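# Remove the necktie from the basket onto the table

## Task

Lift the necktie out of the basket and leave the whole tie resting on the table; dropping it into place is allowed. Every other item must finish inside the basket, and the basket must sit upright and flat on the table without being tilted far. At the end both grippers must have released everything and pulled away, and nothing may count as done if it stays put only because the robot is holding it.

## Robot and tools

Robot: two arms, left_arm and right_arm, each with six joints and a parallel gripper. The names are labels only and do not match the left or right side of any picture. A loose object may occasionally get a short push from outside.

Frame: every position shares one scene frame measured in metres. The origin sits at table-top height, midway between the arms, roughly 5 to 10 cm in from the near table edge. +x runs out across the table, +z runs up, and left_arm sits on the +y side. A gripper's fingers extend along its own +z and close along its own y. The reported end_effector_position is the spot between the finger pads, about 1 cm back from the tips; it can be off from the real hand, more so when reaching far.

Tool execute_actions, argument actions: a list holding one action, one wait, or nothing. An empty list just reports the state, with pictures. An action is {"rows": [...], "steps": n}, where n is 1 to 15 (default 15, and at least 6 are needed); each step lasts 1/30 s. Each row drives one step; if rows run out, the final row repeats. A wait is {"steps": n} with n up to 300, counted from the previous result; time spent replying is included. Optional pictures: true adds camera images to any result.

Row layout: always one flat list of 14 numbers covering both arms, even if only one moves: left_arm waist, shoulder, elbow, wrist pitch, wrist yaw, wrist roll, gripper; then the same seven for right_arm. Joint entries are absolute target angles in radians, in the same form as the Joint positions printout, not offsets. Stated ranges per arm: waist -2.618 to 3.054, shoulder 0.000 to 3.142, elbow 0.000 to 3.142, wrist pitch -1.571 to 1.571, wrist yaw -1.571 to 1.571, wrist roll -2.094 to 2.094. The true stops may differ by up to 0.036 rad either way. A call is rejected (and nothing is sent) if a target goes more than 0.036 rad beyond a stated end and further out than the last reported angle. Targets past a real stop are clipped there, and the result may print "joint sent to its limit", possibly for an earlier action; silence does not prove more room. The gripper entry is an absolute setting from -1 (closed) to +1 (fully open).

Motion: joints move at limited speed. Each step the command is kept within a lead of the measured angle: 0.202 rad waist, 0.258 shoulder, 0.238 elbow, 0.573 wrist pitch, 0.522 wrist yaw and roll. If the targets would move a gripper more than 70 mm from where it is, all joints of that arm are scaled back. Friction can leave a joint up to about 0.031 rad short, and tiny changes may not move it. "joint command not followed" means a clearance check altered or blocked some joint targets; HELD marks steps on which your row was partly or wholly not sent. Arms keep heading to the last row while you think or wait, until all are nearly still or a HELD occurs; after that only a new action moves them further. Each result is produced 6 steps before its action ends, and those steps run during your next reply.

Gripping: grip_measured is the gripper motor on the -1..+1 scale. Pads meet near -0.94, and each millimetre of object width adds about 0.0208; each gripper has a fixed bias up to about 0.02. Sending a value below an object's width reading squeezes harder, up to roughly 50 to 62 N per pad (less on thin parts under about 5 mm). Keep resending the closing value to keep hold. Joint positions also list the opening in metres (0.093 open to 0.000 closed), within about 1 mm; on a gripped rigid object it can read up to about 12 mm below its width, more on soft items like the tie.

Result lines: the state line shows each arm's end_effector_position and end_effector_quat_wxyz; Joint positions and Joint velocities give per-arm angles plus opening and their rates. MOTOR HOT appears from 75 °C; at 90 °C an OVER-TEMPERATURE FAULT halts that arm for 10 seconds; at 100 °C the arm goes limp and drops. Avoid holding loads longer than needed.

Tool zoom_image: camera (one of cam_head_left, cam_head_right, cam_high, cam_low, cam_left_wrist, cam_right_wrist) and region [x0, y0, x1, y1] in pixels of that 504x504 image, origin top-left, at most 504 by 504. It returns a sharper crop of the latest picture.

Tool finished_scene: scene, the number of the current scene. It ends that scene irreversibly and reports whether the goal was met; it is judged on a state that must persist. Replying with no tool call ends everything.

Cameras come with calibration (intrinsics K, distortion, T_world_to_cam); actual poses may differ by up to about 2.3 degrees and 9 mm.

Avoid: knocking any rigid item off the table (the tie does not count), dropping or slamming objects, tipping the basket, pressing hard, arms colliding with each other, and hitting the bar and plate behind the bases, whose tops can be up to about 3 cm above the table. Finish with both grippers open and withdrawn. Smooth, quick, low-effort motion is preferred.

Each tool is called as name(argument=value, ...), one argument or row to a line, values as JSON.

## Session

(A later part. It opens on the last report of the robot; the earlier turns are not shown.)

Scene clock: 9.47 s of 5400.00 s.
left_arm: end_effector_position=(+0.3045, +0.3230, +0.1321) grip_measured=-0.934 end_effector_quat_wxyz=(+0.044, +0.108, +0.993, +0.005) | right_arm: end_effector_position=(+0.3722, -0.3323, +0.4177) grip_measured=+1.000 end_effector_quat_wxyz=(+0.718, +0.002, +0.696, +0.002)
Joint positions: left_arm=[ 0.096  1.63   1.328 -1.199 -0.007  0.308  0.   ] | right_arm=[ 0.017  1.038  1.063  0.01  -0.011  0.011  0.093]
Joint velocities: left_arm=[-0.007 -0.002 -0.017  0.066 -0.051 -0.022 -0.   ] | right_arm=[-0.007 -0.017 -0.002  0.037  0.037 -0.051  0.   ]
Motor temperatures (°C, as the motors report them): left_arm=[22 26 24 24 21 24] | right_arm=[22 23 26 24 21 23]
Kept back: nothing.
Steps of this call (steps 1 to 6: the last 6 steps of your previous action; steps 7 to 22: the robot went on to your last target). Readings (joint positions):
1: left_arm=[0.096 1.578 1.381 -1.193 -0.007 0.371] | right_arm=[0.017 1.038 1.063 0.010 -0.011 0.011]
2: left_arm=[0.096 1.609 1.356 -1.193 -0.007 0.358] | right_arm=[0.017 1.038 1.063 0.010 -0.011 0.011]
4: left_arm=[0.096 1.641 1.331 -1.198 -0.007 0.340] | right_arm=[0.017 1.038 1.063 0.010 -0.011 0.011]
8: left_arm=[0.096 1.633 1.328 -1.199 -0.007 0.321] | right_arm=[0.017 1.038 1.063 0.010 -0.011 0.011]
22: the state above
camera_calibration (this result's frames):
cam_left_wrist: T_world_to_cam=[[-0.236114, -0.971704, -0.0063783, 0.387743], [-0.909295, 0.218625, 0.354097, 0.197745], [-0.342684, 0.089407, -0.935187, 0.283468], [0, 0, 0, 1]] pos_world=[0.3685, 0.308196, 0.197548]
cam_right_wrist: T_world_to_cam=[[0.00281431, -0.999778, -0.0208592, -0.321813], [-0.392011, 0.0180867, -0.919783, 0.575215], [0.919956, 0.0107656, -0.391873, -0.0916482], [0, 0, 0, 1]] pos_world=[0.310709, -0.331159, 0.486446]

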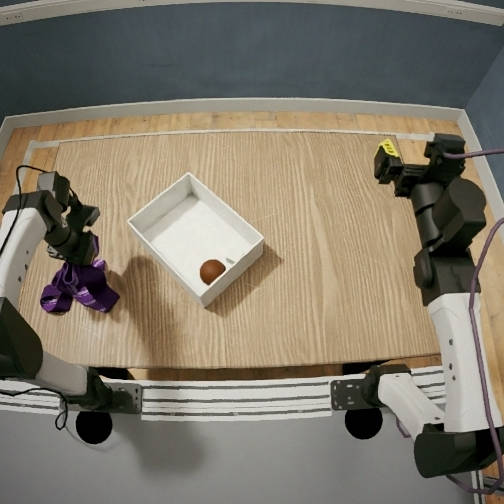

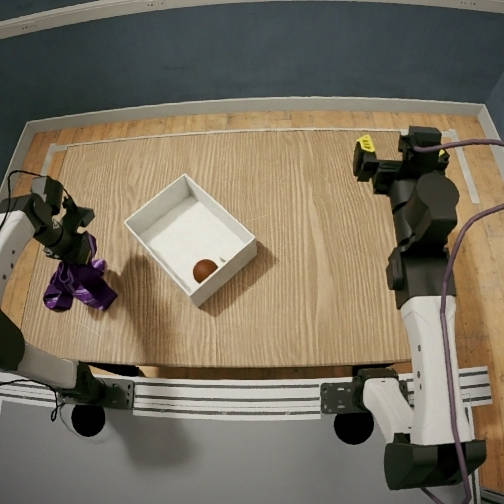

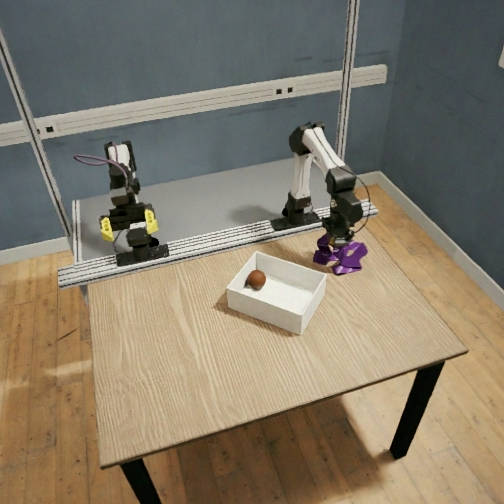

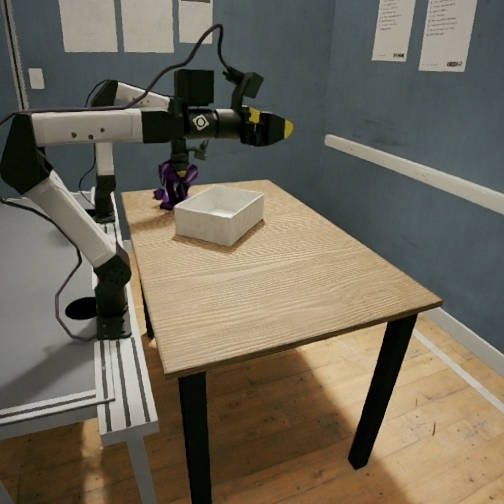

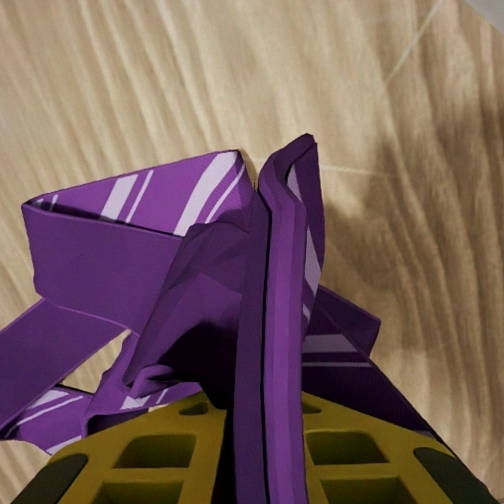

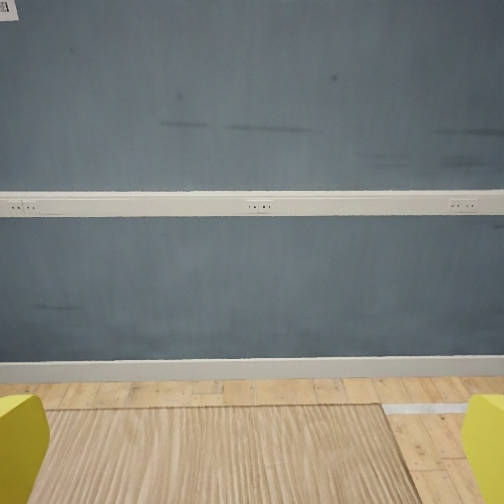

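execute_actions(
  actions=[
    {"rows":[[0.1,1.62,1.33,-1.2,0,0.3,1,0.017,1.038,1.063,0,0,0,1]],"steps":12},
  ],
)

execute_actions(
  actions=[
    {"rows":[[0.1,1.5,1.85,-1.5,0,0.3,1,0.017,1.038,1.063,0,0,0,1]]},
  ],
)

execute_actions(
  actions=[
    {"steps":22},
  ],
  pictures=true,
)

Scene clock: 9.83 s of 5400.00 s.
left_arm: end_effector_position=(+0.3045, +0.3230, +0.1321) grip_measured=+0.738 end_effector_quat_wxyz=(+0.044, +0.107, +0.993, +0.005) | right_arm: end_effector_position=(+0.3722, -0.3323, +0.4177) grip_measured=+1.000 end_effector_quat_wxyz=(+0.718, +0.002, +0.696, +0.002)
Joint positions: left_arm=[ 0.096  1.63   1.328 -1.199 -0.007  0.308  0.081] | right_arm=[ 0.017  1.038  1.063  0.01  -0.011  0.011  0.093]
Joint velocities: left_arm=[-0.002 -0.007 -0.002 -0.037 -0.022 -0.007  0.422] | right_arm=[ 0.007  0.007 -0.002 -0.007 -0.066 -0.022  0.   ]
Motor temperatures (°C, as the motors report them): left_arm=[22 26 24 24 21 24] | right_arm=[22 23 26 24 21 23]
Steps of this call (steps 1 to 5: the robot went on to your last target; steps 6 to 11: the first 6 steps of this action). Readings (joint positions):
6: left_arm=[0.096 1.630 1.328 -1.199 -0.007 0.308] | right_arm=[0.017 1.038 1.063 0.010 -0.011 0.011]
7: left_arm=[0.096 1.630 1.328 -1.199 -0.007 0.308] | right_arm=[0.017 1.038 1.063 0.010 -0.011 0.011]
9: left_arm=[0.096 1.630 1.328 -1.199 -0.007 0.308] | right_arm=[0.017 1.038 1.063 0.010 -0.011 0.011]
11: the state above

Scene clock: 10.33 s of 5400.00 s.
left_arm: end_effector_position=(+0.3260, +0.3274, +0.3067) grip_measured=+1.000 end_effector_quat_wxyz=(+0.241, +0.102, +0.964, +0.045) | right_arm: end_effector_position=(+0.3722, -0.3323, +0.4177) grip_measured=+1.000 end_effector_quat_wxyz=(+0.718, +0.002, +0.696, +0.002)
Joint positions: left_arm=[ 0.096  1.506  1.817 -1.404 -0.007  0.307  0.093] | right_arm=[ 0.017  1.038  1.063  0.01  -0.011  0.011  0.093]
Joint velocities: left_arm=[-0.007 -0.569  0.989 -0.051 -0.051 -0.037  0.   ] | right_arm=[-0.022  0.002  0.017 -0.051  0.022 -0.007  0.   ]
Motor temperatures (°C, as the motors report them): left_arm=[22 26 24 24 21 24] | right_arm=[22 23 27 24 21 23]
Steps of this call (steps 1 to 6: the last 6 steps of your previous action; steps 7 to 15: the first 9 steps of this action). Readings (joint positions):
7: left_arm=[0.096 1.627 1.351 -1.230 -0.007 0.308] | right_arm=[0.017 1.038 1.063 0.010 -0.011 0.011]
8: left_arm=[0.096 1.623 1.393 -1.277 -0.007 0.308] | right_arm=[0.017 1.038 1.063 0.010 -0.011 0.011]
10: left_arm=[0.096 1.589 1.503 -1.337 -0.007 0.308] | right_arm=[0.017 1.038 1.063 0.010 -0.011 0.011]
14: left_arm=[0.096 1.525 1.774 -1.403 -0.007 0.307] | right_arm=[0.017 1.038 1.063 0.010 -0.011 0.011]
15: the state above

Scene clock: 11.07 s of 5400.00 s.
left_arm: end_effector_position=(+0.3071, +0.3259, +0.3193) grip_measured=+1.000 end_effector_quat_wxyz=(+0.237, +0.102, +0.965, +0.044) | right_arm: end_effector_position=(+0.3722, -0.3323, +0.4177) grip_measured=+1.000 end_effector_quat_wxyz=(+0.718, +0.002, +0.696, +0.002)
Joint positions: left_arm=[ 0.096  1.479  1.859 -1.481 -0.007  0.307  0.093] | right_arm=[ 0.017  1.038  1.063  0.01  -0.011  0.011  0.093]
Joint velocities: left_arm=[ 0.022  0.002  0.007 -0.095 -0.037 -0.022  0.   ] | right_arm=[-0.017 -0.007 -0.012 -0.081  0.022 -0.037  0.   ]
Motor temperatures (°C, as the motors report them): left_arm=[22 26 24 24 21 24] | right_arm=[22 23 27 24 21 23]
Kept back: nothing.
Steps of this call (steps 1 to 6: the last 6 steps of your previous action; steps 7 to 22: the robot went on to your last target). Readings (joint positions):
1: left_arm=[0.096 1.488 1.842 -1.407 -0.007 0.307] | right_arm=[0.017 1.038 1.063 0.010 -0.011 0.011]
2: left_arm=[0.096 1.473 1.854 -1.415 -0.007 0.307] | right_arm=[0.017 1.038 1.063 0.010 -0.011 0.011]
4: left_arm=[0.096 1.464 1.859 -1.437 -0.007 0.307] | right_arm=[0.017 1.038 1.063 0.010 -0.011 0.011]
8: left_arm=[0.096 1.477 1.859 -1.466 -0.007 0.307] | right_arm=[0.017 1.038 1.063 0.010 -0.011 0.011]
22: the state above
camera_calibration (this result's frames):
cam_left_wrist: T_world_to_cam=[[-0.202203, -0.970624, -0.130398, 0.421225], [-0.978315, 0.206294, -0.018529, 0.277348], [0.044885, 0.123824, -0.991289, 0.346883], [0, 0, 0, 1]] pos_world=[0.340937, 0.308683, 0.403927]
cam_right_wrist: T_world_to_cam=[[0.00281431, -0.999778, -0.0208592, -0.321813], [-0.392011, 0.0180867, -0.919783, 0.575215], [0.919956, 0.0107656, -0.391873, -0.0916482], [0, 0, 0, 1]] pos_world=[0.310709, -0.331159, 0.486446]

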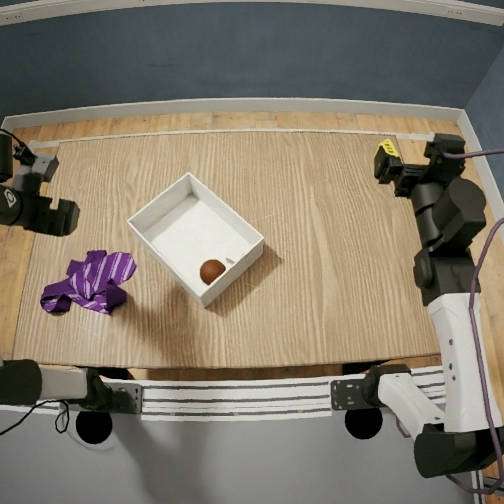

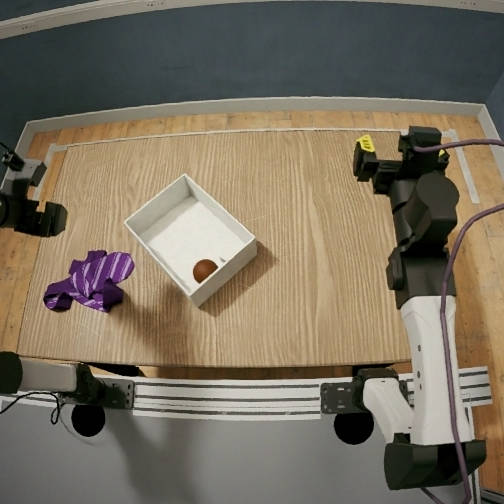

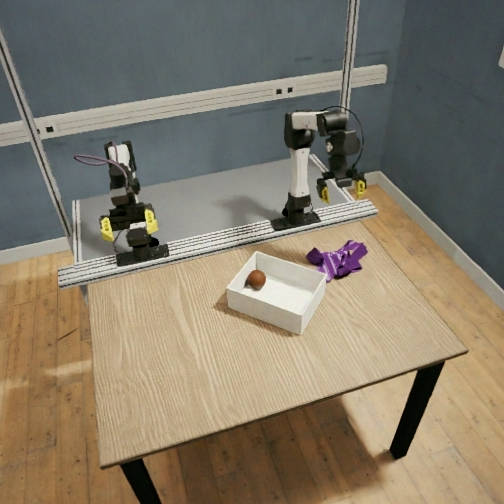

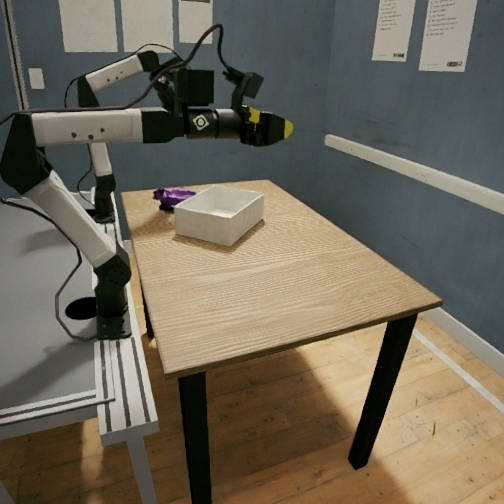

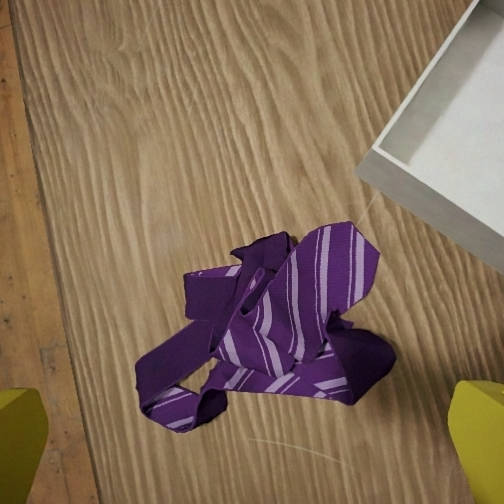

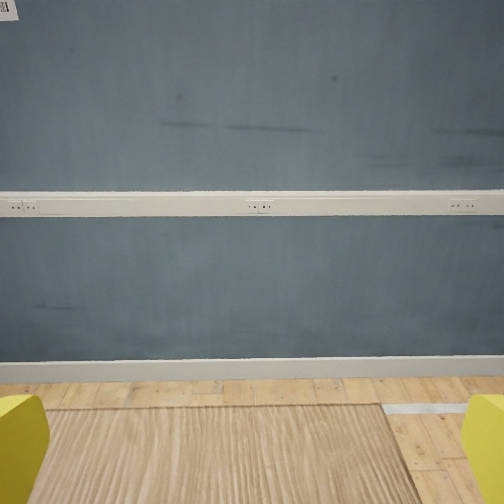

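finished_scene(
  scene=2,
)

The scene is finished: the task was done.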